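## Task

Remove the mug from the cupboard, set it on the desk, and close both cupboard doors fully. It fails if the mug drops more than a few centimetres, is hit hard, or does not end upright. It also fails if a door is slammed open or closed, or if the robot topples or ends up leaning. Anything that stays in place only because the robot holds it does not count. Release everything and back away at the end.

## Robot and tools

ROBOT. A Hello Robot Stretch 4 with a single arm: an omni-wheel base, a lift on a vertical mast, an arm that telescopes forward, a three-joint wrist (yaw, pitch, roll) and a two-finger gripper. It stands about 1.6 m tall, and the base rim lies within 0.23 m of the base origin. Loose objects may sometimes be nudged by an outside push.

FRAMES. Base frame: origin on the floor below the base centre, x ahead, y to the left, z up. hand_pose is reported in this frame; it is a point between the open fingertips, and its axes equal the base axes when all wrist joints are 0. The printed position may be slightly wrong. The odometry frame is the base frame as it was when the scene began.

execute_actions. Argument "actions" is a list holding one action, or empty (then it only reports state and images). Optional "cameras": a list of head_camera, head_left_camera, head_right_camera, wrist_camera or "all"; omitted, null or ["all"] gives every camera, [] gives none. An action contains "base", "joints" or both, plus optional "pace" and "contact_limits"; or it is {"end_of_arm": "enable_torque"} by itself, which restores any wrist or gripper motor that shut off.
- "base": exactly one relative move from where the base last reported itself: {"translate_m": d}, straight, forward positive, -2 to 2 m; {"strafe_m": d}, sideways, left positive, -2 to 2 m; {"rotate_rad": d}, in place, counter-clockwise from above positive, -3.2 to 3.2.
- "joints": absolute targets by name (not offsets), one robot, so one set: lift_m 0 to 1.2; arm_m 0 to 0.55 (extension); wrist_yaw_rad -1.134 to 4.276 (0 ahead, positive left, 3.14 stowed back, above 3.4 may hit the arm); wrist_pitch_rad -1.117 to 4.259 (0 level, 1.57 pointing down); wrist_roll_rad -1.117 to 4.259 (0 fingers level, positive turns clockwise viewed from behind); gripper_m -0.038 to 0.141, the fingertip gap in metres (negative means pressing together). Done tolerances: ±0.004 for lift, arm, gripper; ±0.02 yaw and roll; ±0.05 pitch. A joint target outside its range gets clipped and reported; any other bad value or unknown key rejects the call with no motion.
- "pace": "slow", "default", "fast", "max". Base speeds 0.1/0.3/0.4/0.6 m/s and 1/2/3/4 rad/s; with lift above 0.2 these are capped lower, down to 0.3 m/s and 1 rad/s at lift 1.2.
- "contact_limits": {"arm_m": v}, v from 0 (gentlest) to 0.75 (firmest), default 0.5; the arm stops when it pushes harder.
All motions in an action begin together. One action lasts at most 15 s. A joint or base left out of an action may keep pushing toward an earlier target without the status showing it. If a result reports a stop, later calls in that same reply are skipped.

wait: {"seconds": 0 to 10}; commands nothing and returns state and images.
zoom_image: {"camera": name, "region": [x0, y0, x1, y1]} in pixels of that camera's latest full image, top-left origin, region at most 504x504.
finished_scene: {"scene": n} closes the current scene after the last command is held; irreversible; the result reports success and, if any, the next task.

READINGS. lidar_m: 12 distances (m) from the base origin, 30-degree sectors, the first straight ahead then counter-clockwise (4th left, 7th behind, 10th right); "-" means nothing seen or closer than 0.25 m. It sees from about 0.15 m up to robot height (table tops count), and may miss glass, thin legs and things behind. wrist_depth_mm: 7x7 grid of median depths from top-left, 100 to 2000 mm, "-" for invalid; the robot's own body appears. base_odometry counts wheel turns (slip counts as motion); heading in -3.142..3.142, left positive. If turned_by_wheels and turned_by_imu disagree by over about 0.1 rad, the base likely struck something or slipped. base_tilt in degrees, forward/right positive, with a fixed offset up to about 1.5. motor_effort: percent of maximum, positive toward higher joint values, bracket = peak during last action; noisy, with fixed per-motor bias. For wheel_0..2 positive means turning right. Effort outside its rest range (on_its_own) suggests pushing or carrying load.

STATUS. base_status/joint_status: "done" (for the base, wheels turned the commanded amount); "off_target" (resting elsewhere, maybe still pushing); "contact_stop_at_<key>" (met resistance; that part goes slack, a lift may sink, a base may roll); "limit_stop_at_<name>"; "time_out"; "torque_fault" (wrist/gripper motor overloaded and went limp; send enable_torque). After such stops the old target is dropped. "limit_stop_at_tilt": lean above 6 degrees; lift, arm, wheels go slack until the lean eases. "limit_stop_at_own_body": about to hit itself, likely with pitch below -0.2 and roll below -0.4 or above 4; moving away is allowed. In on_its_own, "held at" is the held target, not the actual position.

GRIPPING. Command gripper_m smaller than the object's width; lower squeezes harder and pulls it toward the wrist. Neither the reading nor "done" proves a grasp; a firm grip shows as a clear gripper effort change when commanded at 0 or more. Stuck fingertips on a surface: raise the lift. To unfold at the start, send lift_m 0.4 with wrist_yaw_rad 0 together.

CAUTION. Avoid driving or turning with over 1 kg held and arm_m above 0.2, especially at fast paces; avoid strong steady pushes or pulls, above all with the gripper high. Move doors gently, never slam them; keep the mug upright and lower it, never drop it. Finish with the gripper open and clear so nothing depends on the robot.

CAMERAS. head_camera at the mast top looking forward and down (turn the base to look elsewhere); head_left_camera and head_right_camera are fisheyes beside it aimed steeper, showing base and arm; wrist_camera looks along the fingers, tips near the image bottom. Calibration (K, distortion, T_world_to_cam mapping base frame to camera) is given per camera and may be slightly off.

Each tool is called after "Call:" as a command line: name --argument value for each argument, lists and objects as JSON in quotes; but a table of rows of numbers goes row by row, as --pt "numbers of a row", without its own name.

## Session

Call:
execute_actions --actions '[]'

Scene clock: 0.00 s.
base_odometry: x=+0.000 y=+0.000 heading=+0.000 (m, m, rad; odometry frame)
turned_by_wheels: +0.000 (rad since the last result)
turned_by_imu: +0.000 (rad since the last result)
base_tilt: forward=-0.4 right=-0.1 (deg)
lidar_m: 2.77 2.09 2.04 2.74 1.44 1.40 1.51 1.23 1.22 1.34 2.01 2.56
base_status: not commanded
joint_positions: lift_m=+0.162 arm_m=+0.001 wrist_yaw_rad=+3.134 wrist_pitch_rad=+0.018 wrist_roll_rad=-0.015 gripper_m=+0.057
joint_status: not commanded
motor_effort: lift_m=+20 arm_m=+0 wrist_yaw_rad=+0 wrist_pitch_rad=-7 wrist_roll_rad=-2 gripper_m=-1 wheel_0=+1 wheel_1=+0 wheel_2=+0 (%)
hand_pose: x=-0.1158 y=+0.0897 z=+0.3347 quat_wxyz=(+0.004, -0.009, -0.007, +1.000) (m; base frame)
wrist_depth_mm: - 140 1708 - - - 1808 / - 117 149 - 1808 1537 1464 / - 121 155 - - - 1808 / 116 138 216 - - - 1863 / 1118 1430 1661 - - - 1808 / 1182 1336 211 1537 215 1661 1708 / 931 878 891 152 878 1025 1042
pictures: head_camera, head_left_camera, head_right_camera, wrist_camera
Images, in order (width x height): head_camera 420x560, head_left_camera 420x672, head_right_camera 420x672, wrist_camera 616x392.

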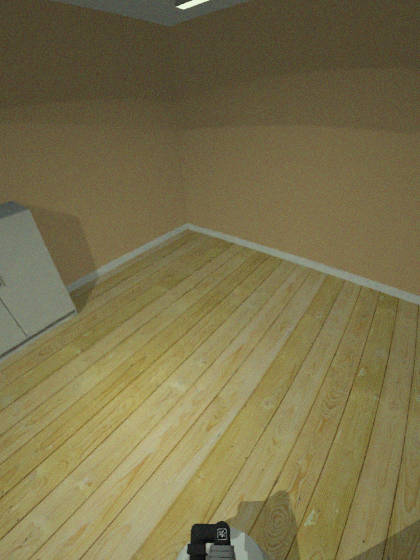

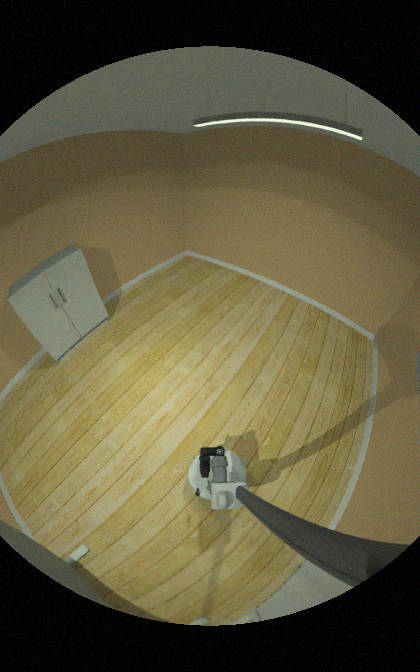

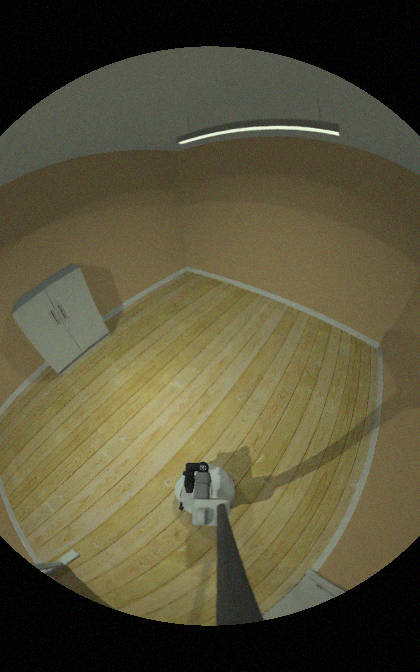

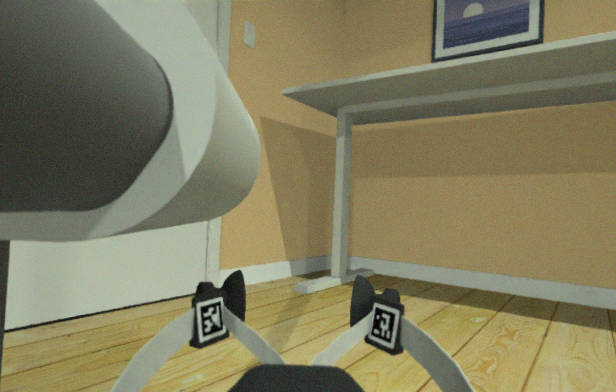

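Call:
execute_actions --actions '[{"base":{"rotate_rad":0.8},"joints":{"lift_m":0.5,"wrist_yaw_rad":0}}]'

Scene clock: 2.53 s.
base_odometry: x=+0.000 y=+0.000 heading=+0.800 (m, m, rad; odometry frame)
turned_by_wheels: +0.800 (rad since the last result)
turned_by_imu: +0.803 (rad since the last result)
base_tilt: forward=-0.6 right=+0.1 (deg)
lidar_m: 2.02 2.09 2.38 1.40 1.42 1.32 1.22 1.25 1.53 2.57 2.61 2.74
base_status: done
joint_positions: lift_m=+0.500 arm_m=+0.001 wrist_yaw_rad=+0.000 wrist_pitch_rad=+0.018 wrist_roll_rad=-0.015 gripper_m=+0.057
joint_status: all done
motor_effort: lift_m=+24(25) arm_m=+0(0) wrist_yaw_rad=-2(4) wrist_pitch_rad=-7(8) wrist_roll_rad=-1(2) gripper_m=-1(3) wheel_0=+0(5) wheel_1=+2(5) wheel_2=+1(9) (%)
hand_pose: x=+0.4604 y=-0.0873 z=+0.6727 quat_wxyz=(+1.000, -0.007, +0.009, +0.000) (m; base frame)
wrist_depth_mm: - - - - - - - / - - - - - - - / - - 1863 1808 - - - / - - 1756 1863 - - - / - - 1808 1863 - - - / - - 211 1921 214 - - / 1661 1576 1661 153 1576 1863 1921
pictures: head_camera, head_left_camera, head_right_camera, wrist_camera
camera_calibration (this result's frames):
wrist_camera: T_world_to_cam=[[-0.00398364, -0.999077, 0.0427785, -0.113176], [-0.00598137, -0.0427542, -0.999068, 0.732305], [0.999974, -0.0042358, -0.00580552, -0.229117], [0, 0, 0, 1]] pos_world=[0.23304, -0.0827326, 0.735134]
Images, in order (width x height): head_camera 420x560, head_left_camera 420x672, head_right_camera 420x672, wrist_camera 616x392.

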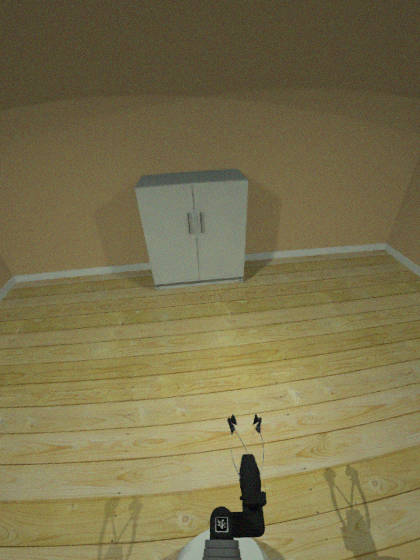

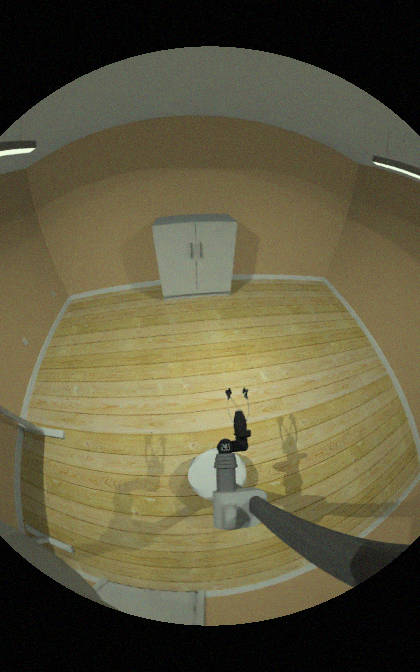

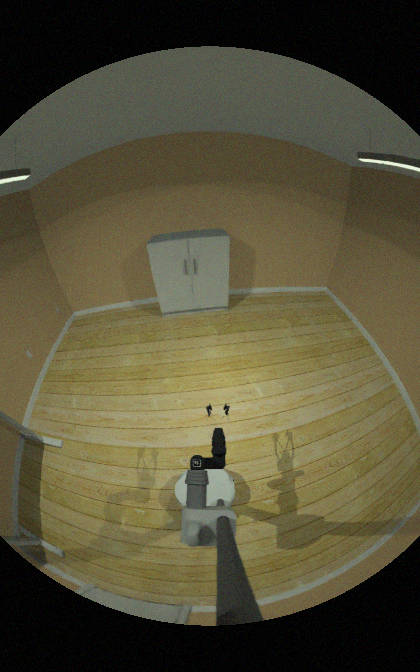

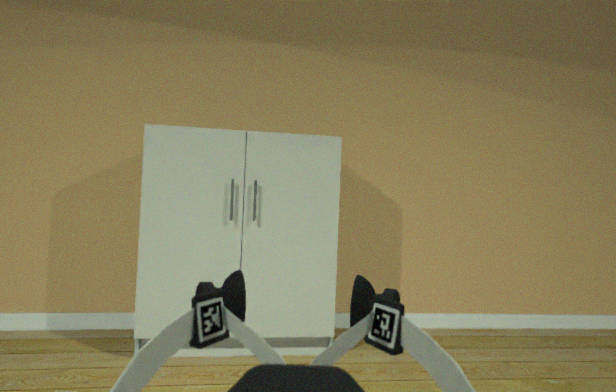

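Call:
zoom_image --camera "wrist_camera" --region '[100, 100, 400, 392]'

Call:
zoom_image --camera "head_camera" --region '[110, 150, 290, 310]'

Region (100, 100, 400, 392) of wrist_camera's 616x392 image, scaled by 1.680; it fills the top 491 rows of this view, and the rest is white.

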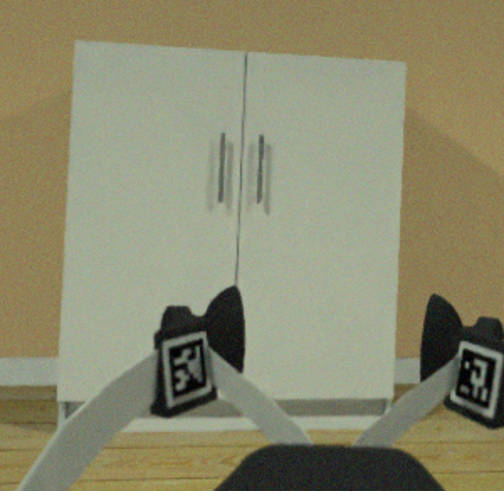

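Region (110, 150, 290, 310) of head_camera's 420x560 image, scaled by 2.800, with more detail than that image has.

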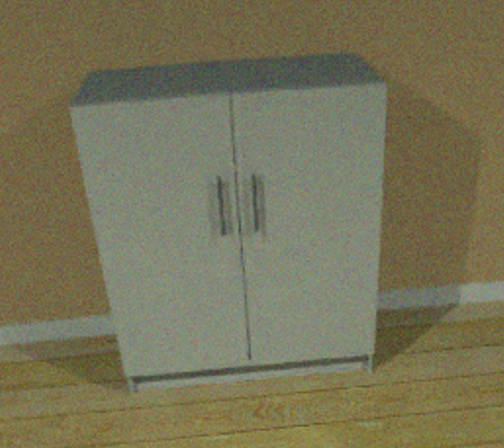

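Call:
execute_actions --actions '[{"base":{"rotate_rad":0.1},"joints":{"lift_m":0.54,"gripper_m":0.1,"wrist_pitch_rad":0,"wrist_roll_rad":0}}]' --cameras '[]'

Call:
execute_actions --actions '[{"base":{"translate_m":1.2}}]'

Scene clock: 4.53 s.
base_odometry: x=+0.000 y=+0.000 heading=+0.900 (m, m, rad; odometry frame)
turned_by_wheels: +0.100 (rad since the last result)
turned_by_imu: +0.100 (rad since the last result)
base_tilt: forward=-0.5 right=+0.1 (deg)
lidar_m: 2.03 2.62 1.51 1.39 1.46 1.29 1.22 1.27 1.67 2.55 2.64 2.66
base_status: done
joint_positions: lift_m=+0.540 arm_m=+0.001 wrist_yaw_rad=+0.000 wrist_pitch_rad=+0.003 wrist_roll_rad=+0.000 gripper_m=+0.100
joint_status: all done
motor_effort: lift_m=+24(27) arm_m=+0(0) wrist_yaw_rad=-1(1) wrist_pitch_rad=-8(12) wrist_roll_rad=+1(1) gripper_m=+0(0) wheel_0=-2(4) wheel_1=-1(6) wheel_2=-2(6) (%)
hand_pose: x=+0.4605 y=-0.0874 z=+0.7171 quat_wxyz=(+1.000, +0.000, +0.001, +0.000) (m; base frame)
wrist_depth_mm: - - - - - - - / - - - - - - - / - - - - - - - / - - 1808 1808 - - - / - - 1808 1808 - - - / - - 1756 1808 220 - - / 1921 1756 1808 154 1756 1863 -
pictures: none
No camera images: the call's "cameras" was empty. Leave "cameras" out to get every camera's image.

Scene clock: 10.00 s.
base_odometry: x=+0.746 y=+0.940 heading=+0.900 (m, m, rad; odometry frame)
turned_by_wheels: +0.000 (rad since the last result)
turned_by_imu: -0.006 (rad since the last result)
base_tilt: forward=-0.6 right=+0.1 (deg)
lidar_m: 0.84 0.87 1.84 2.21 1.65 2.02 2.41 2.51 2.64 2.53 1.98 0.90
base_status: done
joint_positions: lift_m=+0.540 arm_m=+0.001 wrist_yaw_rad=+0.000 wrist_pitch_rad=+0.002 wrist_roll_rad=+0.000 gripper_m=+0.100
joint_status: not commanded
motor_effort: lift_m=+22(24) arm_m=+0(0) wrist_yaw_rad=+0(1) wrist_pitch_rad=-6(8) wrist_roll_rad=+0(1) gripper_m=-1(2) wheel_0=+1(6) wheel_1=+1(7) wheel_2=+0(11) (%)
hand_pose: x=+0.4605 y=-0.0874 z=+0.7173 quat_wxyz=(+1.000, +0.000, +0.001, +0.000) (m; base frame)
wrist_depth_mm: 627 640 1118 1118 1118 1160 1138 / 634 634 634 647 647 654 1118 / 627 627 634 640 647 654 1138 / 621 627 634 640 634 654 1138 / 615 621 627 627 634 647 1118 / 615 615 627 627 219 640 1118 / 603 621 621 154 634 640 1118
pictures: head_camera, head_left_camera, head_right_camera, wrist_camera
camera_calibration (this result's frames):
wrist_camera: T_world_to_cam=[[-0.00495387, -0.999591, 0.0281813, -0.10429], [0.00947953, -0.0282274, -0.999557, 0.771365], [0.999943, -0.00468453, 0.00961548, -0.239966], [0, 0, 0, 1]] pos_world=[0.232123, -0.083598, 0.776269]
Images, in order (width x height): head_camera 420x560, head_left_camera 420x672, head_right_camera 420x672, wrist_camera 616x392.

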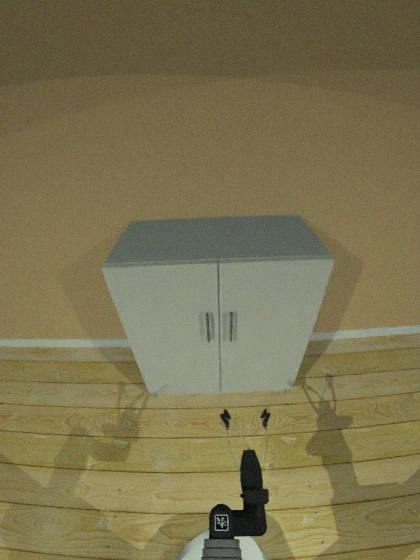

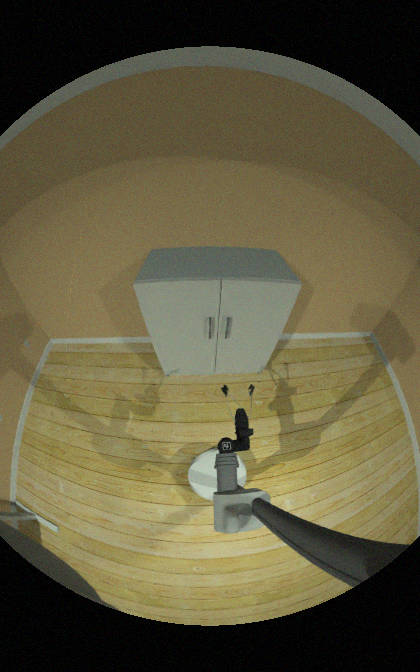

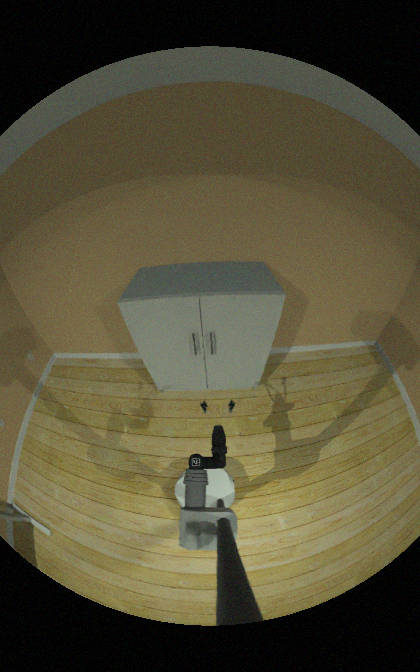

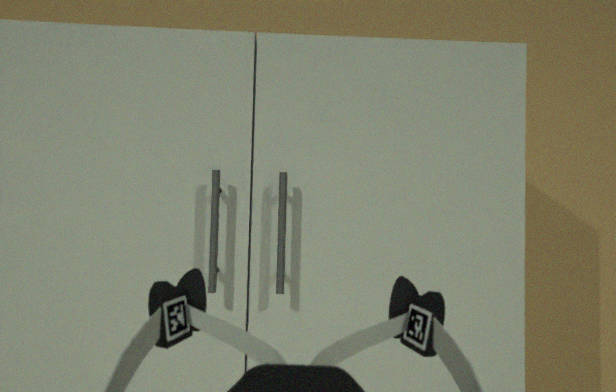

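Call:
execute_actions --actions '[{"base":{"rotate_rad":0.04},"joints":{"lift_m":0.55,"gripper_m":0.08,"arm_m":0.22}}]' --cameras '["wrist_camera","head_camera"]'

Scene clock: 11.97 s.
base_odometry: x=+0.746 y=+0.940 heading=+0.940 (m, m, rad; odometry frame)
turned_by_wheels: +0.040 (rad since the last result)
turned_by_imu: +0.040 (rad since the last result)
base_tilt: forward=-0.5 right=+0.1 (deg)
lidar_m: 0.83 0.90 1.92 2.23 1.66 2.11 2.42 2.55 2.65 2.54 1.87 0.89
base_status: done
joint_positions: lift_m=+0.550 arm_m=+0.219 wrist_yaw_rad=+0.000 wrist_pitch_rad=+0.002 wrist_roll_rad=+0.000 gripper_m=+0.080
joint_status: all done
motor_effort: lift_m=+24(25) arm_m=+7(7) wrist_yaw_rad=+0(1) wrist_pitch_rad=-7(7) wrist_roll_rad=+1(0) gripper_m=+1(2) wheel_0=-3(2) wheel_1=+0(1) wheel_2=+0(5) (%)
hand_pose: x=+0.6782 y=-0.0874 z=+0.7272 quat_wxyz=(+1.000, +0.000, +0.001, +0.000) (m; base frame)
wrist_depth_mm: 424 424 421 421 424 424 421 / 421 421 421 421 421 421 421 / 418 418 421 424 421 421 421 / 418 418 418 418 415 418 418 / 415 415 415 415 415 415 418 / 415 413 213 415 217 413 415 / 413 410 410 154 413 410 413
pictures: head_camera, wrist_camera
camera_calibration (this result's frames):
wrist_camera: T_world_to_cam=[[-0.00488648, -0.999594, 0.0280848, -0.103446], [0.00956468, -0.0281305, -0.999558, 0.779144], [0.999942, -0.0046157, 0.00969826, -0.457816], [0, 0, 0, 1]] pos_world=[0.449831, -0.0835994, 0.786145]
Images, in order (width x height): head_camera 420x560, wrist_camera 616x392.

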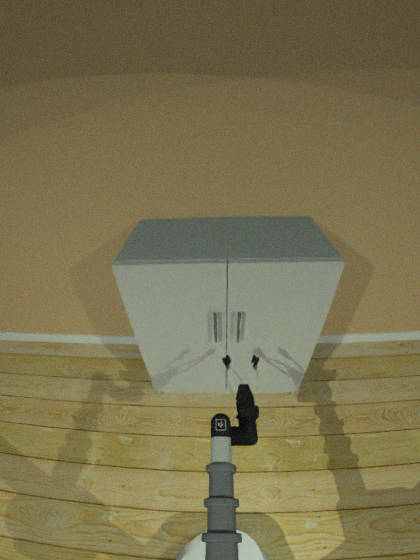

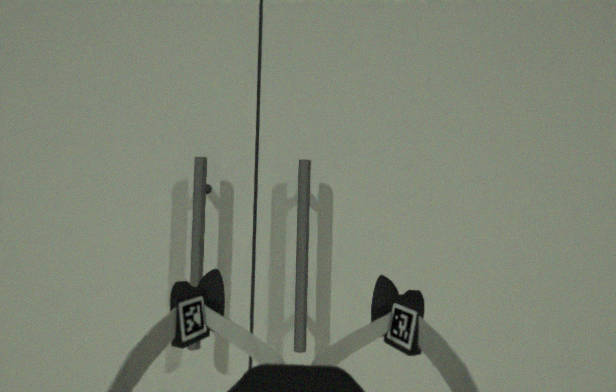

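Call:
execute_actions --actions '[{"joints":{"arm_m":0.375},"contact_limits":{"arm_m":0.2},"pace":"slow"}]' --cameras '["wrist_camera","head_camera"]'

Scene clock: 15.07 s.
base_odometry: x=+0.746 y=+0.940 heading=+0.940 (m, m, rad; odometry frame)
turned_by_wheels: +0.000 (rad since the last result)
turned_by_imu: +0.000 (rad since the last result)
base_tilt: forward=-0.4 right=+0.1 (deg)
lidar_m: 0.84 0.90 1.91 2.22 1.66 2.13 2.43 2.55 2.62 2.53 1.87 0.90
base_status: not commanded
joint_positions: lift_m=+0.550 arm_m=+0.374 wrist_yaw_rad=+0.000 wrist_pitch_rad=+0.002 wrist_roll_rad=+0.000 gripper_m=+0.080
joint_status: all done
motor_effort: lift_m=+24(24) arm_m=+7(5) wrist_yaw_rad=+0(1) wrist_pitch_rad=-7(7) wrist_roll_rad=+0(1) gripper_m=+0(2) wheel_0=-2(3) wheel_1=+0(0) wheel_2=+0(0) (%)
contact_limits: arm_m 0.2
hand_pose: x=+0.8332 y=-0.0874 z=+0.7272 quat_wxyz=(+1.000, +0.000, +0.001, +0.000) (m; base frame)
wrist_depth_mm: 266 266 267 266 266 267 267 / 265 265 265 265 266 266 265 / 264 264 263 265 264 264 265 / 263 263 263 264 263 264 264 / 260 260 262 262 263 263 262 / 262 259 213 259 217 260 262 / 259 258 259 154 259 260 260
pictures: head_camera, wrist_camera
camera_calibration (this result's frames):
wrist_camera: T_world_to_cam=[[-0.0049914, -0.999593, 0.0280848, -0.102632], [0.0095618, -0.0281316, -0.999558, 0.777663], [0.999942, -0.00472065, 0.00969833, -0.612785], [0, 0, 0, 1]] pos_world=[0.604801, -0.0836057, 0.786145]
Images, in order (width x height): head_camera 420x560, wrist_camera 616x392.

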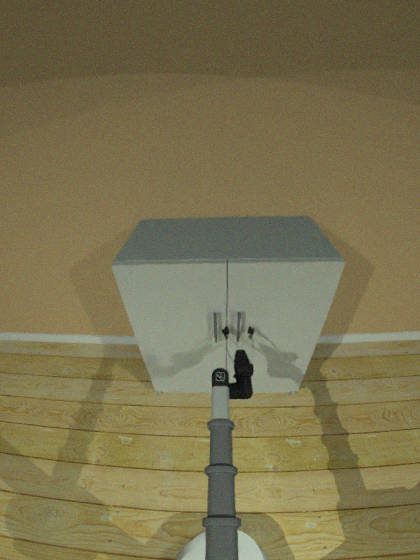

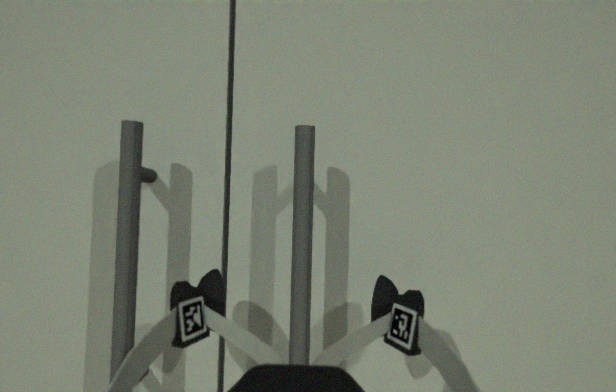

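Call:
execute_actions --actions '[{"joints":{"arm_m":0.385},"contact_limits":{"arm_m":0.2},"pace":"slow"}]' --cameras '[]'

Call:
execute_actions --actions '[{"joints":{"gripper_m":-0.02}}]' --cameras '["wrist_camera"]'

Scene clock: 16.17 s.
base_odometry: x=+0.746 y=+0.940 heading=+0.940 (m, m, rad; odometry frame)
turned_by_wheels: +0.000 (rad since the last result)
turned_by_imu: +0.000 (rad since the last result)
base_tilt: forward=-0.5 right=-0.2 (deg)
lidar_m: 0.83 0.90 1.94 2.23 1.65 2.14 2.42 2.55 2.65 2.53 1.89 0.88
base_status: not commanded
joint_positions: lift_m=+0.550 arm_m=+0.384 wrist_yaw_rad=+0.000 wrist_pitch_rad=+0.002 wrist_roll_rad=+0.000 gripper_m=+0.080
joint_status: all done
motor_effort: lift_m=+24(24) arm_m=+7(8) wrist_yaw_rad=+0(0) wrist_pitch_rad=-6(8) wrist_roll_rad=+0(0) gripper_m=+0(0) wheel_0=-3(3) wheel_1=+0(0) wheel_2=+0(0) (%)
contact_limits: arm_m 0.2
hand_pose: x=+0.8432 y=-0.0874 z=+0.7272 quat_wxyz=(+1.000, +0.000, +0.001, +0.000) (m; base frame)
wrist_depth_mm: 256 257 257 256 257 257 256 / 256 255 256 256 256 255 255 / 254 253 254 254 254 254 253 / 253 253 253 253 253 253 254 / 251 252 251 252 252 252 252 / 251 250 213 250 216 251 251 / 249 217 250 154 250 248 250
pictures: none
No camera images: the call's "cameras" was empty. Leave "cameras" out to get every camera's image.

Scene clock: 17.90 s.
base_odometry: x=+0.746 y=+0.940 heading=+0.940 (m, m, rad; odometry frame)
turned_by_wheels: +0.000 (rad since the last result)
turned_by_imu: +0.000 (rad since the last result)
base_tilt: forward=-0.6 right=+0.0 (deg)
lidar_m: 0.82 0.91 1.91 2.23 1.65 2.13 2.42 2.55 2.64 2.53 1.88 0.90
base_status: not commanded
joint_positions: lift_m=+0.550 arm_m=+0.384 wrist_yaw_rad=-0.002 wrist_pitch_rad=+0.002 wrist_roll_rad=+0.000 gripper_m=-0.020
joint_status: all done
motor_effort: lift_m=+24(24) arm_m=+4(7) wrist_yaw_rad=+5(5) wrist_pitch_rad=-7(7) wrist_roll_rad=+2(0) gripper_m=-18(14) wheel_0=-3(3) wheel_1=+0(0) wheel_2=+0(0) (%)
hand_pose: x=+0.8435 y=-0.0879 z=+0.7272 quat_wxyz=(+1.000, +0.000, +0.001, -0.001) (m; base frame)
wrist_depth_mm: 256 256 257 249 251 252 252 / 254 255 254 248 249 250 251 / 254 254 253 247 249 250 250 / 252 251 252 246 246 248 250 / 251 251 250 244 246 247 248 / 250 250 190 207 244 246 246 / 249 214 241 208 243 245 246
pictures: wrist_camera
camera_calibration (this result's frames):
wrist_camera: T_world_to_cam=[[-0.00664168, -0.999583, 0.0280856, -0.101664], [0.00946675, -0.0281478, -0.999559, 0.777616], [0.999933, -0.00637287, 0.00964975, -0.623258], [0, 0, 0, 1]] pos_world=[0.61518, -0.083705, 0.786142]
Images, in order (width x height): wrist_camera 616x392.

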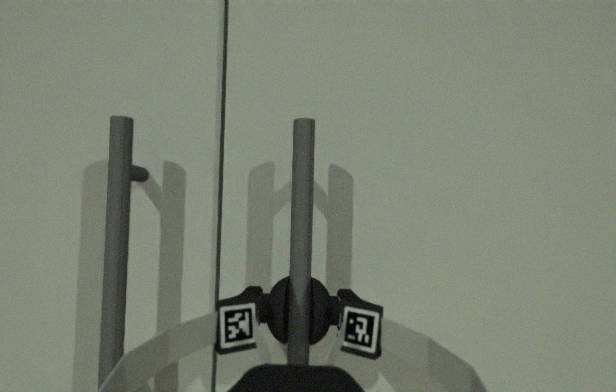

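Call:
execute_actions --actions '[{"base":{"strafe_m":-0.015},"joints":{"arm_m":0.285},"pace":"slow"}]' --cameras '["wrist_camera","head_camera"]'

Scene clock: 20.63 s.
base_odometry: x=+0.758 y=+0.931 heading=+0.939 (m, m, rad; odometry frame)
turned_by_wheels: -0.001 (rad since the last result)
turned_by_imu: -0.001 (rad since the last result)
base_tilt: forward=-0.4 right=+0.0 (deg)
lidar_m: 0.73 0.90 1.92 2.22 1.67 2.12 2.42 2.53 2.60 2.51 1.90 0.83
base_status: done
joint_positions: lift_m=+0.550 arm_m=+0.286 wrist_yaw_rad=-0.009 wrist_pitch_rad=+0.002 wrist_roll_rad=+0.000 gripper_m=-0.019
joint_status: all done
on_its_own: wrist_yaw_rad is at rest, and its effort (+24) is outside its rest range (-13 to +13)
motor_effort: lift_m=+24(24) arm_m=-8(7) wrist_yaw_rad=+24(24) wrist_pitch_rad=-8(8) wrist_roll_rad=+0(0) gripper_m=-21(21) wheel_0=-4(6) wheel_1=-2(7) wheel_2=-1(4) (%)
hand_pose: x=+0.7451 y=-0.0899 z=+0.7272 quat_wxyz=(+1.000, +0.000, +0.001, -0.004) (m; base frame)
wrist_depth_mm: 351 353 240 250 267 287 307 / 349 351 241 250 266 287 306 / 349 351 239 246 265 285 307 / 349 349 237 244 264 283 303 / 345 345 236 244 263 283 303 / 343 343 230 209 260 282 300 / 342 310 229 208 252 281 300
pictures: head_camera, wrist_camera
camera_calibration (this result's frames):
wrist_camera: T_world_to_cam=[[-0.0135666, -0.999513, 0.0280857, -0.0991464], [0.00915046, -0.0282112, -0.99956, 0.778688], [0.999866, -0.0133037, 0.00952874, -0.525306], [0, 0, 0, 1]] pos_world=[0.516765, -0.0841189, 0.786135]
Images, in order (width x height): head_camera 420x560, wrist_camera 616x392.

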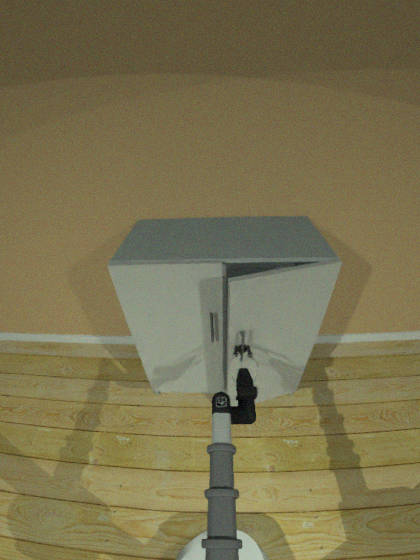

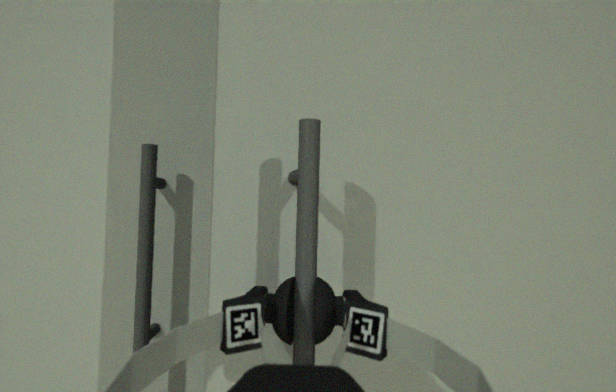

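Call:
execute_actions --actions '[{"base":{"strafe_m":-0.028},"joints":{"arm_m":0.238,"gripper_m":-0.005},"pace":"slow"}]' --cameras '["wrist_camera","head_camera"]'

Scene clock: 22.63 s.
base_odometry: x=+0.781 y=+0.915 heading=+0.939 (m, m, rad; odometry frame)
turned_by_wheels: +0.000 (rad since the last result)
turned_by_imu: +0.000 (rad since the last result)
base_tilt: forward=-0.6 right=-0.1 (deg)
lidar_m: 0.70 0.88 1.90 2.26 1.68 2.14 2.43 2.55 2.60 2.49 1.88 0.80
base_status: done
joint_positions: lift_m=+0.550 arm_m=+0.239 wrist_yaw_rad=-0.002 wrist_pitch_rad=+0.003 wrist_roll_rad=+0.000 gripper_m=-0.005
joint_status: all done
motor_effort: lift_m=+24(24) arm_m=-7(7) wrist_yaw_rad=+5(24) wrist_pitch_rad=-7(8) wrist_roll_rad=-1(0) gripper_m=-10(24) wheel_0=+3(4) wheel_1=-2(6) wheel_2=-1(0) (%)
hand_pose: x=+0.6986 y=-0.0880 z=+0.7271 quat_wxyz=(+1.000, +0.000, +0.001, -0.001) (m; base frame)
wrist_depth_mm: 402 402 239 256 282 314 347 / 399 399 237 254 281 314 347 / 397 397 237 247 278 310 347 / 397 397 237 245 277 310 345 / 392 392 236 246 277 307 345 / 392 392 217 208 277 307 342 / 389 357 229 209 181 307 343
pictures: head_camera, wrist_camera
camera_calibration (this result's frames):
wrist_camera: T_world_to_cam=[[-0.0068941, -0.999582, 0.0280864, -0.102523], [0.00929329, -0.0281499, -0.999561, 0.77906], [0.999933, -0.00663005, 0.00948347, -0.478211], [0, 0, 0, 1]] pos_world=[0.470233, -0.0837204, 0.786132]
Images, in order (width x height): head_camera 420x560, wrist_camera 616x392.

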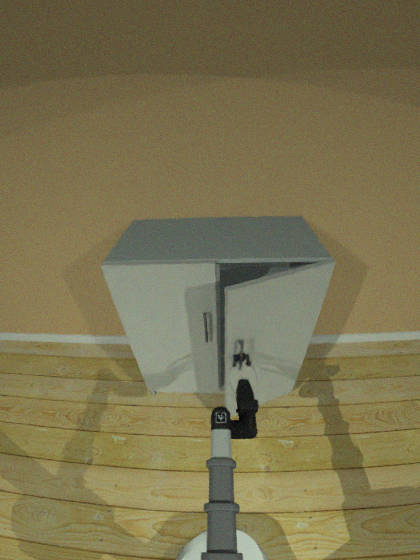

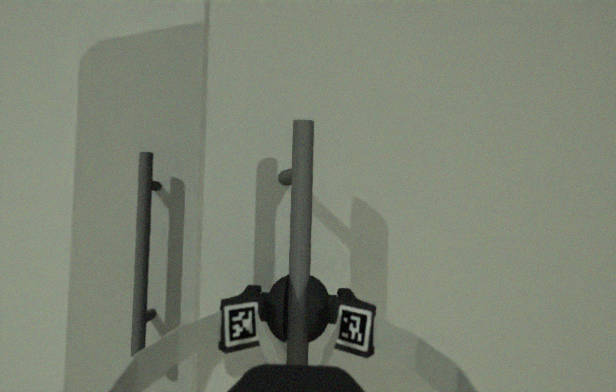

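Call:
execute_actions --actions '[{"base":{"strafe_m":-0.03},"joints":{"arm_m":0.19},"pace":"slow"}]' --cameras '[]'

Call:
execute_actions --actions '[{"base":{"strafe_m":-0.035},"joints":{"arm_m":0.145},"pace":"slow"}]' --cameras '["wrist_camera","head_camera"]'

Scene clock: 24.50 s.
base_odometry: x=+0.805 y=+0.897 heading=+0.939 (m, m, rad; odometry frame)
turned_by_wheels: +0.000 (rad since the last result)
turned_by_imu: +0.000 (rad since the last result)
base_tilt: forward=-0.4 right=+0.0 (deg)
lidar_m: 0.63 0.91 1.91 2.30 1.73 2.19 2.43 2.55 2.56 2.46 1.89 0.77
base_status: done
joint_positions: lift_m=+0.550 arm_m=+0.191 wrist_yaw_rad=-0.002 wrist_pitch_rad=+0.003 wrist_roll_rad=+0.000 gripper_m=-0.005
joint_status: all done
motor_effort: lift_m=+24(24) arm_m=-8(7) wrist_yaw_rad=+5(17) wrist_pitch_rad=-8(9) wrist_roll_rad=-2(1) gripper_m=-12(10) wheel_0=+3(9) wheel_1=-2(8) wheel_2=+1(1) (%)
hand_pose: x=+0.6506 y=-0.0880 z=+0.7271 quat_wxyz=(+1.000, +0.000, +0.001, -0.001) (m; base frame)
wrist_depth_mm: 449 445 235 257 297 347 424 / 442 449 234 257 296 349 427 / 449 442 230 247 293 345 421 / 442 445 229 245 293 345 421 / 439 442 229 244 293 345 418 / 439 439 216 208 293 343 415 / 436 433 220 208 182 340 413
pictures: none
No camera images: the call's "cameras" was empty. Leave "cameras" out to get every camera's image.

Scene clock: 26.13 s.
base_odometry: x=+0.833 y=+0.876 heading=+0.939 (m, m, rad; odometry frame)
turned_by_wheels: +0.000 (rad since the last result)
turned_by_imu: +0.000 (rad since the last result)
base_tilt: forward=-0.5 right=-0.1 (deg)
lidar_m: 0.57 0.88 1.91 2.34 1.76 2.25 2.42 2.55 2.49 2.41 1.89 0.72
base_status: done
joint_positions: lift_m=+0.550 arm_m=+0.146 wrist_yaw_rad=-0.003 wrist_pitch_rad=+0.003 wrist_roll_rad=+0.000 gripper_m=-0.005
joint_status: all done
motor_effort: lift_m=+24(24) arm_m=-8(8) wrist_yaw_rad=+9(9) wrist_pitch_rad=-9(9) wrist_roll_rad=-1(1) gripper_m=-13(12) wheel_0=-1(6) wheel_1=-1(8) wheel_2=+0(1) (%)
hand_pose: x=+0.6056 y=-0.0884 z=+0.7269 quat_wxyz=(+1.000, +0.000, +0.002, -0.002) (m; base frame)
wrist_depth_mm: 496 496 225 259 319 407 960 / 484 488 224 258 319 404 960 / 488 488 224 246 315 407 960 / 484 488 224 245 315 404 960 / 484 484 224 245 315 404 946 / 480 480 209 211 314 402 946 / 477 480 213 199 287 399 960
pictures: head_camera, wrist_camera
camera_calibration (this result's frames):
wrist_camera: T_world_to_cam=[[-0.00824836, -0.999571, 0.0280895, -0.102736], [0.00857763, -0.0281601, -0.999567, 0.780155], [0.999929, -0.00800384, 0.00880623, -0.384875], [0, 0, 0, 1]] pos_world=[0.377308, -0.0838029, 0.786092]
Images, in order (width x height): head_camera 420x560, wrist_camera 616x392.

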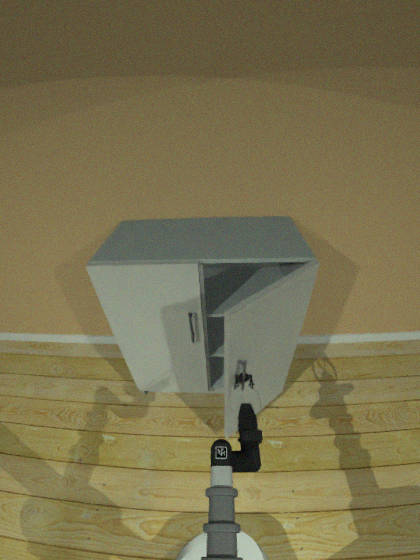

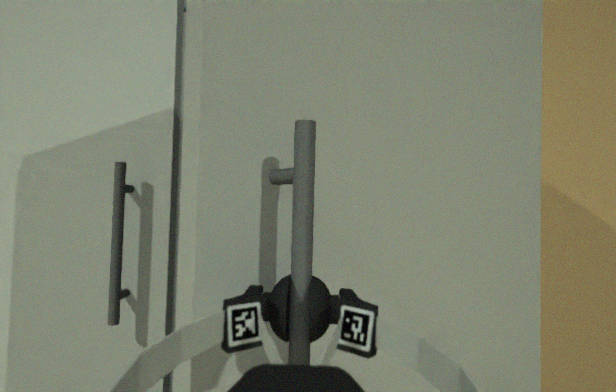

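Call:
execute_actions --actions '[{"base":{"strafe_m":-0.04},"joints":{"arm_m":0.107},"pace":"slow"}]' --cameras '[]'

Call:
execute_actions --actions '[{"base":{"strafe_m":-0.046},"joints":{"arm_m":0.074},"pace":"slow"}]' --cameras '["wrist_camera","head_camera"]'

Scene clock: 27.77 s.
base_odometry: x=+0.865 y=+0.853 heading=+0.939 (m, m, rad; odometry frame)
turned_by_wheels: +0.000 (rad since the last result)
turned_by_imu: -0.001 (rad since the last result)
base_tilt: forward=-0.5 right=+0.0 (deg)
lidar_m: 0.54 0.91 1.91 2.36 1.79 2.26 2.43 2.54 2.49 2.39 1.90 0.74
base_status: done
joint_positions: lift_m=+0.550 arm_m=+0.109 wrist_yaw_rad=-0.003 wrist_pitch_rad=+0.004 wrist_roll_rad=+0.000 gripper_m=-0.005
joint_status: all done
motor_effort: lift_m=+24(24) arm_m=-9(9) wrist_yaw_rad=+8(9) wrist_pitch_rad=-10(11) wrist_roll_rad=+1(1) gripper_m=-15(11) wheel_0=-1(2) wheel_1=-4(8) wheel_2=+0(0) (%)
hand_pose: x=+0.5676 y=-0.0883 z=+0.7268 quat_wxyz=(+1.000, +0.000, +0.002, -0.002) (m; base frame)
wrist_depth_mm: 525 530 221 266 347 504 1025 / 521 525 220 265 349 504 1008 / 530 521 216 249 347 508 991 / 517 521 215 248 347 504 991 / 521 525 215 248 347 500 991 / 517 517 203 212 347 500 991 / 517 512 207 200 306 504 976
pictures: none
No camera images: the call's "cameras" was empty. Leave "cameras" out to get every camera's image.

Scene clock: 29.30 s.
base_odometry: x=+0.902 y=+0.826 heading=+0.939 (m, m, rad; odometry frame)
turned_by_wheels: +0.000 (rad since the last result)
turned_by_imu: +0.000 (rad since the last result)
base_tilt: forward=-0.4 right=+0.0 (deg)
lidar_m: 0.50 0.90 1.91 2.41 1.83 2.34 2.43 2.55 2.44 2.34 1.87 0.73
base_status: done
joint_positions: lift_m=+0.550 arm_m=+0.076 wrist_yaw_rad=-0.002 wrist_pitch_rad=+0.004 wrist_roll_rad=+0.000 gripper_m=-0.005
joint_status: all done
motor_effort: lift_m=+24(24) arm_m=-9(9) wrist_yaw_rad=+6(9) wrist_pitch_rad=-11(12) wrist_roll_rad=+0(1) gripper_m=-13(15) wheel_0=+0(3) wheel_1=-3(7) wheel_2=+0(1) (%)
hand_pose: x=+0.5348 y=-0.0880 z=+0.7267 quat_wxyz=(+1.000, +0.000, +0.002, -0.001) (m; base frame)
wrist_depth_mm: 559 585 212 274 399 1025 1042 / 559 559 210 276 399 1042 1042 / 564 569 210 253 397 1025 1042 / 549 559 209 252 399 1025 1025 / 554 554 209 253 399 1042 1025 / 549 554 196 213 399 1008 1025 / 549 549 200 200 182 1008 1008
pictures: head_camera, wrist_camera
camera_calibration (this result's frames):
wrist_camera: T_world_to_cam=[[-0.00701595, -0.999581, 0.0280943, -0.103628], [0.00773033, -0.0281484, -0.999574, 0.780977], [0.999946, -0.00679578, 0.00792457, -0.313386], [0, 0, 0, 1]] pos_world=[0.306605, -0.0837305, 0.786039]
Images, in order (width x height): head_camera 420x560, wrist_camera 616x392.

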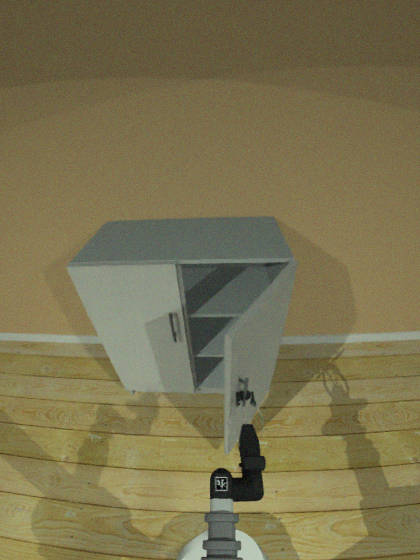

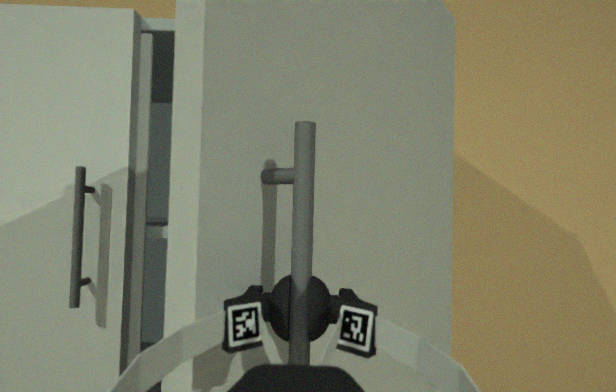

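Call:
execute_actions --actions '[{"base":{"strafe_m":-0.05},"joints":{"arm_m":0.05},"pace":"slow"}]' --cameras '[]'

Call:
execute_actions --actions '[{"base":{"strafe_m":-0.053},"joints":{"arm_m":0.031},"pace":"slow"}]' --cameras '["wrist_camera","head_camera"]'

Scene clock: 31.03 s.
base_odometry: x=+0.943 y=+0.796 heading=+0.939 (m, m, rad; odometry frame)
turned_by_wheels: +0.000 (rad since the last result)
turned_by_imu: +0.000 (rad since the last result)
base_tilt: forward=-0.6 right=+0.0 (deg)
lidar_m: 0.46 0.90 1.91 2.46 1.86 2.45 2.42 2.55 2.37 2.29 1.89 0.84
base_status: done
joint_positions: lift_m=+0.550 arm_m=+0.051 wrist_yaw_rad=+0.001 wrist_pitch_rad=+0.004 wrist_roll_rad=+0.000 gripper_m=-0.005
joint_status: all done
motor_effort: lift_m=+24(24) arm_m=-6(10) wrist_yaw_rad=-4(6) wrist_pitch_rad=-11(12) wrist_roll_rad=+0(1) gripper_m=-10(14) wheel_0=+4(7) wheel_1=+0(7) wheel_2=+1(2) (%)
hand_pose: x=+0.5105 y=-0.0871 z=+0.7268 quat_wxyz=(+1.000, +0.000, +0.002, +0.001) (m; base frame)
wrist_depth_mm: 591 621 208 291 488 1042 1098 / 585 615 208 291 488 1042 1060 / 585 615 208 260 488 1042 1060 / 580 615 208 264 488 1042 1042 / 580 609 209 293 492 1042 1042 / 574 603 193 207 488 1025 1025 / 569 198 195 211 182 1025 1008
pictures: none
No camera images: the call's "cameras" was empty. Leave "cameras" out to get every camera's image.

Scene clock: 32.67 s.
base_odometry: x=+0.985 y=+0.765 heading=+0.940 (m, m, rad; odometry frame)
turned_by_wheels: +0.001 (rad since the last result)
turned_by_imu: +0.001 (rad since the last result)
base_tilt: forward=-0.5 right=+0.0 (deg)
lidar_m: 0.44 0.90 1.92 2.52 1.93 2.52 2.44 2.54 2.34 2.23 1.90 1.37
base_status: done
joint_positions: lift_m=+0.550 arm_m=+0.032 wrist_yaw_rad=+0.002 wrist_pitch_rad=+0.003 wrist_roll_rad=+0.000 gripper_m=-0.005
joint_status: all done
motor_effort: lift_m=+24(24) arm_m=-3(10) wrist_yaw_rad=-5(6) wrist_pitch_rad=-10(12) wrist_roll_rad=+1(1) gripper_m=-5(17) wheel_0=+8(7) wheel_1=+0(7) wheel_2=+1(1) (%)
hand_pose: x=+0.4912 y=-0.0870 z=+0.7270 quat_wxyz=(+1.000, +0.000, +0.002, +0.001) (m; base frame)
wrist_depth_mm: 609 1078 204 319 1060 1078 1098 / 609 778 204 315 1060 1060 1060 / 609 1042 204 319 1078 1042 1078 / 597 1042 205 322 1078 1060 1078 / 597 640 206 320 1042 1060 1060 / 597 1042 190 206 1060 1060 1060 / 597 191 189 188 182 1078 1060
pictures: head_camera, wrist_camera
camera_calibration (this result's frames):
wrist_camera: T_world_to_cam=[[-0.0034435, -0.999599, 0.0280901, -0.104657], [0.00877324, -0.0281194, -0.999566, 0.7811], [0.999956, -0.00319557, 0.00886655, -0.270072], [0, 0, 0, 1]] pos_world=[0.262847, -0.0835138, 0.786095]
Images, in order (width x height): head_camera 420x560, wrist_camera 616x392.

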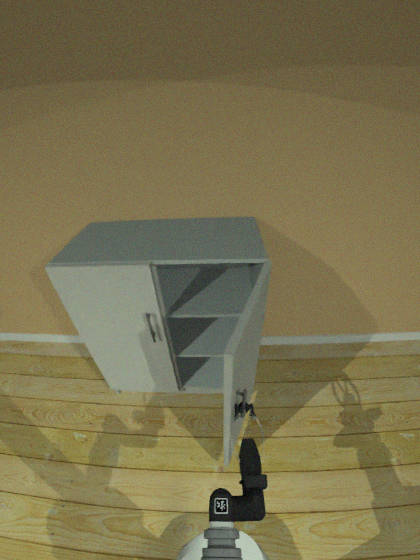

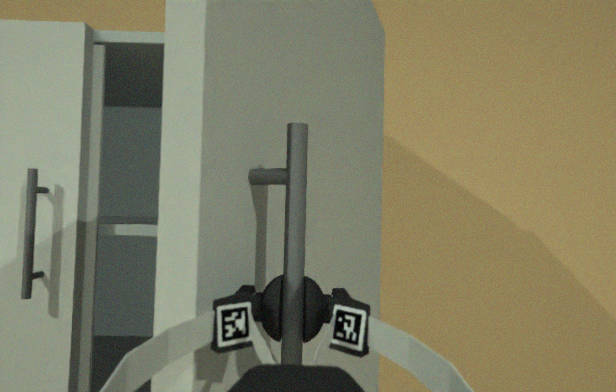

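Call:
execute_actions --actions '[{"joints":{"gripper_m":0.03},"pace":"slow"}]' --cameras '[]'

Call:
execute_actions --actions '[{"base":{"translate_m":-0.2}}]' --cameras '[]'

Call:
execute_actions --actions '[{"base":{"strafe_m":0.3}}]'

Scene clock: 34.40 s.
base_odometry: x=+0.985 y=+0.765 heading=+0.939 (m, m, rad; odometry frame)
turned_by_wheels: +0.000 (rad since the last result)
turned_by_imu: +0.000 (rad since the last result)
base_tilt: forward=-0.5 right=+0.1 (deg)
lidar_m: 0.45 0.90 1.90 2.52 1.90 2.52 2.42 2.53 2.33 2.24 1.87 1.39
base_status: not commanded
joint_positions: lift_m=+0.550 arm_m=+0.031 wrist_yaw_rad=+0.001 wrist_pitch_rad=+0.003 wrist_roll_rad=+0.000 gripper_m=+0.030
joint_status: all done
motor_effort: lift_m=+24(24) arm_m=-2(4) wrist_yaw_rad=-4(5) wrist_pitch_rad=-10(10) wrist_roll_rad=-1(0) gripper_m=-5(10) wheel_0=+7(8) wheel_1=+0(0) wheel_2=+0(1) (%)
hand_pose: x=+0.4909 y=-0.0871 z=+0.7269 quat_wxyz=(+1.000, +0.000, +0.002, +0.001) (m; base frame)
wrist_depth_mm: 609 640 229 345 1078 1078 1078 / 609 634 229 347 1060 1078 1078 / 609 634 229 345 1042 1078 1060 / 597 627 230 347 1078 1060 1078 / 597 627 231 347 1060 1060 1060 / 597 203 202 306 1060 1042 1060 / 591 195 212 180 191 1042 1060
pictures: none
No camera images: the call's "cameras" was empty. Leave "cameras" out to get every camera's image.

Scene clock: 36.47 s.
base_odometry: x=+0.867 y=+0.603 heading=+0.939 (m, m, rad; odometry frame)
turned_by_wheels: +0.000 (rad since the last result)
turned_by_imu: +0.001 (rad since the last result)
base_tilt: forward=-0.5 right=+0.0 (deg)
lidar_m: 0.65 1.07 2.18 2.29 1.87 2.31 2.23 2.33 2.32 2.24 2.17 1.59
base_status: done
joint_positions: lift_m=+0.550 arm_m=+0.031 wrist_yaw_rad=+0.000 wrist_pitch_rad=+0.003 wrist_roll_rad=+0.000 gripper_m=+0.030
joint_status: not commanded
motor_effort: lift_m=+24(24) arm_m=-2(2) wrist_yaw_rad=+0(9) wrist_pitch_rad=-7(9) wrist_roll_rad=+0(0) gripper_m=-5(4) wheel_0=-2(8) wheel_1=+0(3) wheel_2=-1(10) (%)
hand_pose: x=+0.4908 y=-0.0874 z=+0.7271 quat_wxyz=(+1.000, +0.000, +0.001, +0.000) (m; base frame)
wrist_depth_mm: 1281 1281 1281 530 1281 1281 1281 / 809 831 820 530 1255 1255 1281 / 809 798 1118 530 1255 1281 1255 / 798 798 1160 535 1281 1255 1255 / 798 809 831 539 1255 1255 1255 / 788 798 198 436 1281 1255 1281 / 788 788 410 164 191 1255 1229
pictures: none
No camera images: the call's "cameras" was empty. Leave "cameras" out to get every camera's image.

Scene clock: 38.80 s.
base_odometry: x=+0.625 y=+0.781 heading=+0.939 (m, m, rad; odometry frame)
turned_by_wheels: +0.000 (rad since the last result)
turned_by_imu: +0.000 (rad since the last result)
base_tilt: forward=-0.4 right=+0.2 (deg)
lidar_m: 1.03 1.10 2.21 2.22 1.57 2.13 2.22 2.33 2.65 2.54 2.18 0.73
base_status: done
joint_positions: lift_m=+0.550 arm_m=+0.031 wrist_yaw_rad=+0.000 wrist_pitch_rad=+0.003 wrist_roll_rad=+0.000 gripper_m=+0.030
joint_status: not commanded
motor_effort: lift_m=+24(24) arm_m=-2(2) wrist_yaw_rad=+0(0) wrist_pitch_rad=-8(8) wrist_roll_rad=+1(0) gripper_m=-4(3) wheel_0=-1(9) wheel_1=+0(11) wheel_2=+0(0) (%)
hand_pose: x=+0.4908 y=-0.0874 z=+0.7271 quat_wxyz=(+1.000, +0.000, +0.001, +0.000) (m; base frame)
wrist_depth_mm: 1281 1281 1255 1281 1281 1281 1281 / 1281 798 809 991 960 854 1281 / 1255 809 809 1255 1229 842 1255 / 1229 798 788 1229 1229 842 1255 / 1255 798 809 1255 1205 842 1229 / 1229 788 198 809 1160 842 1255 / 1229 788 788 164 190 691 1229
pictures: head_camera, head_left_camera, head_right_camera, wrist_camera
camera_calibration (this result's frames):
wrist_camera: T_world_to_cam=[[-0.00500445, -0.999593, 0.0280867, -0.10434], [0.00919448, -0.0281319, -0.999562, 0.781027], [0.999945, -0.00474402, 0.00933152, -0.27015], [0, 0, 0, 1]] pos_world=[0.262431, -0.0836071, 0.786136]
Images, in order (width x height): head_camera 420x560, head_left_camera 420x672, head_right_camera 420x672, wrist_camera 616x392.

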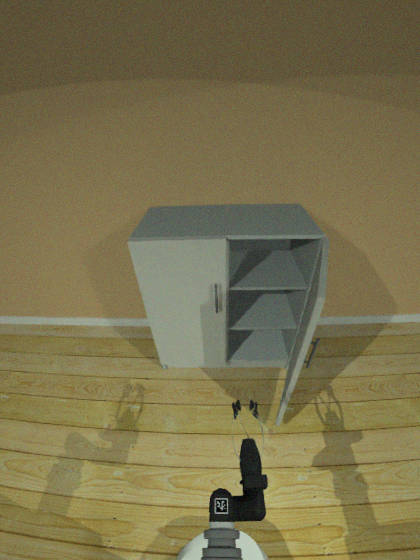

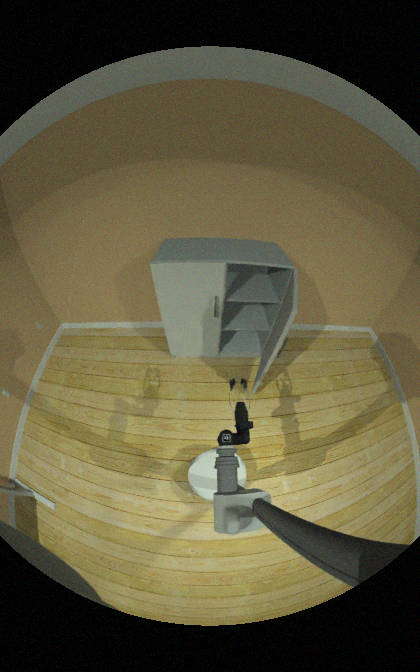

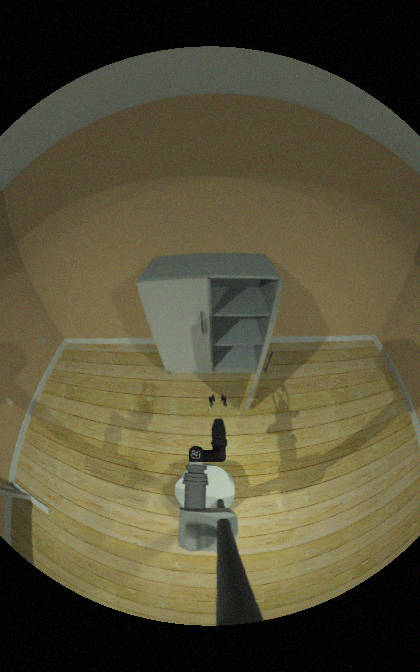

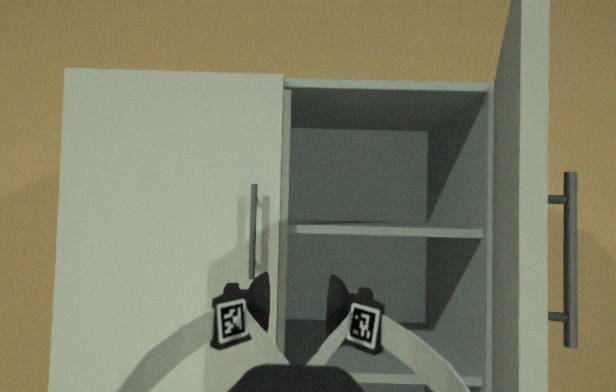

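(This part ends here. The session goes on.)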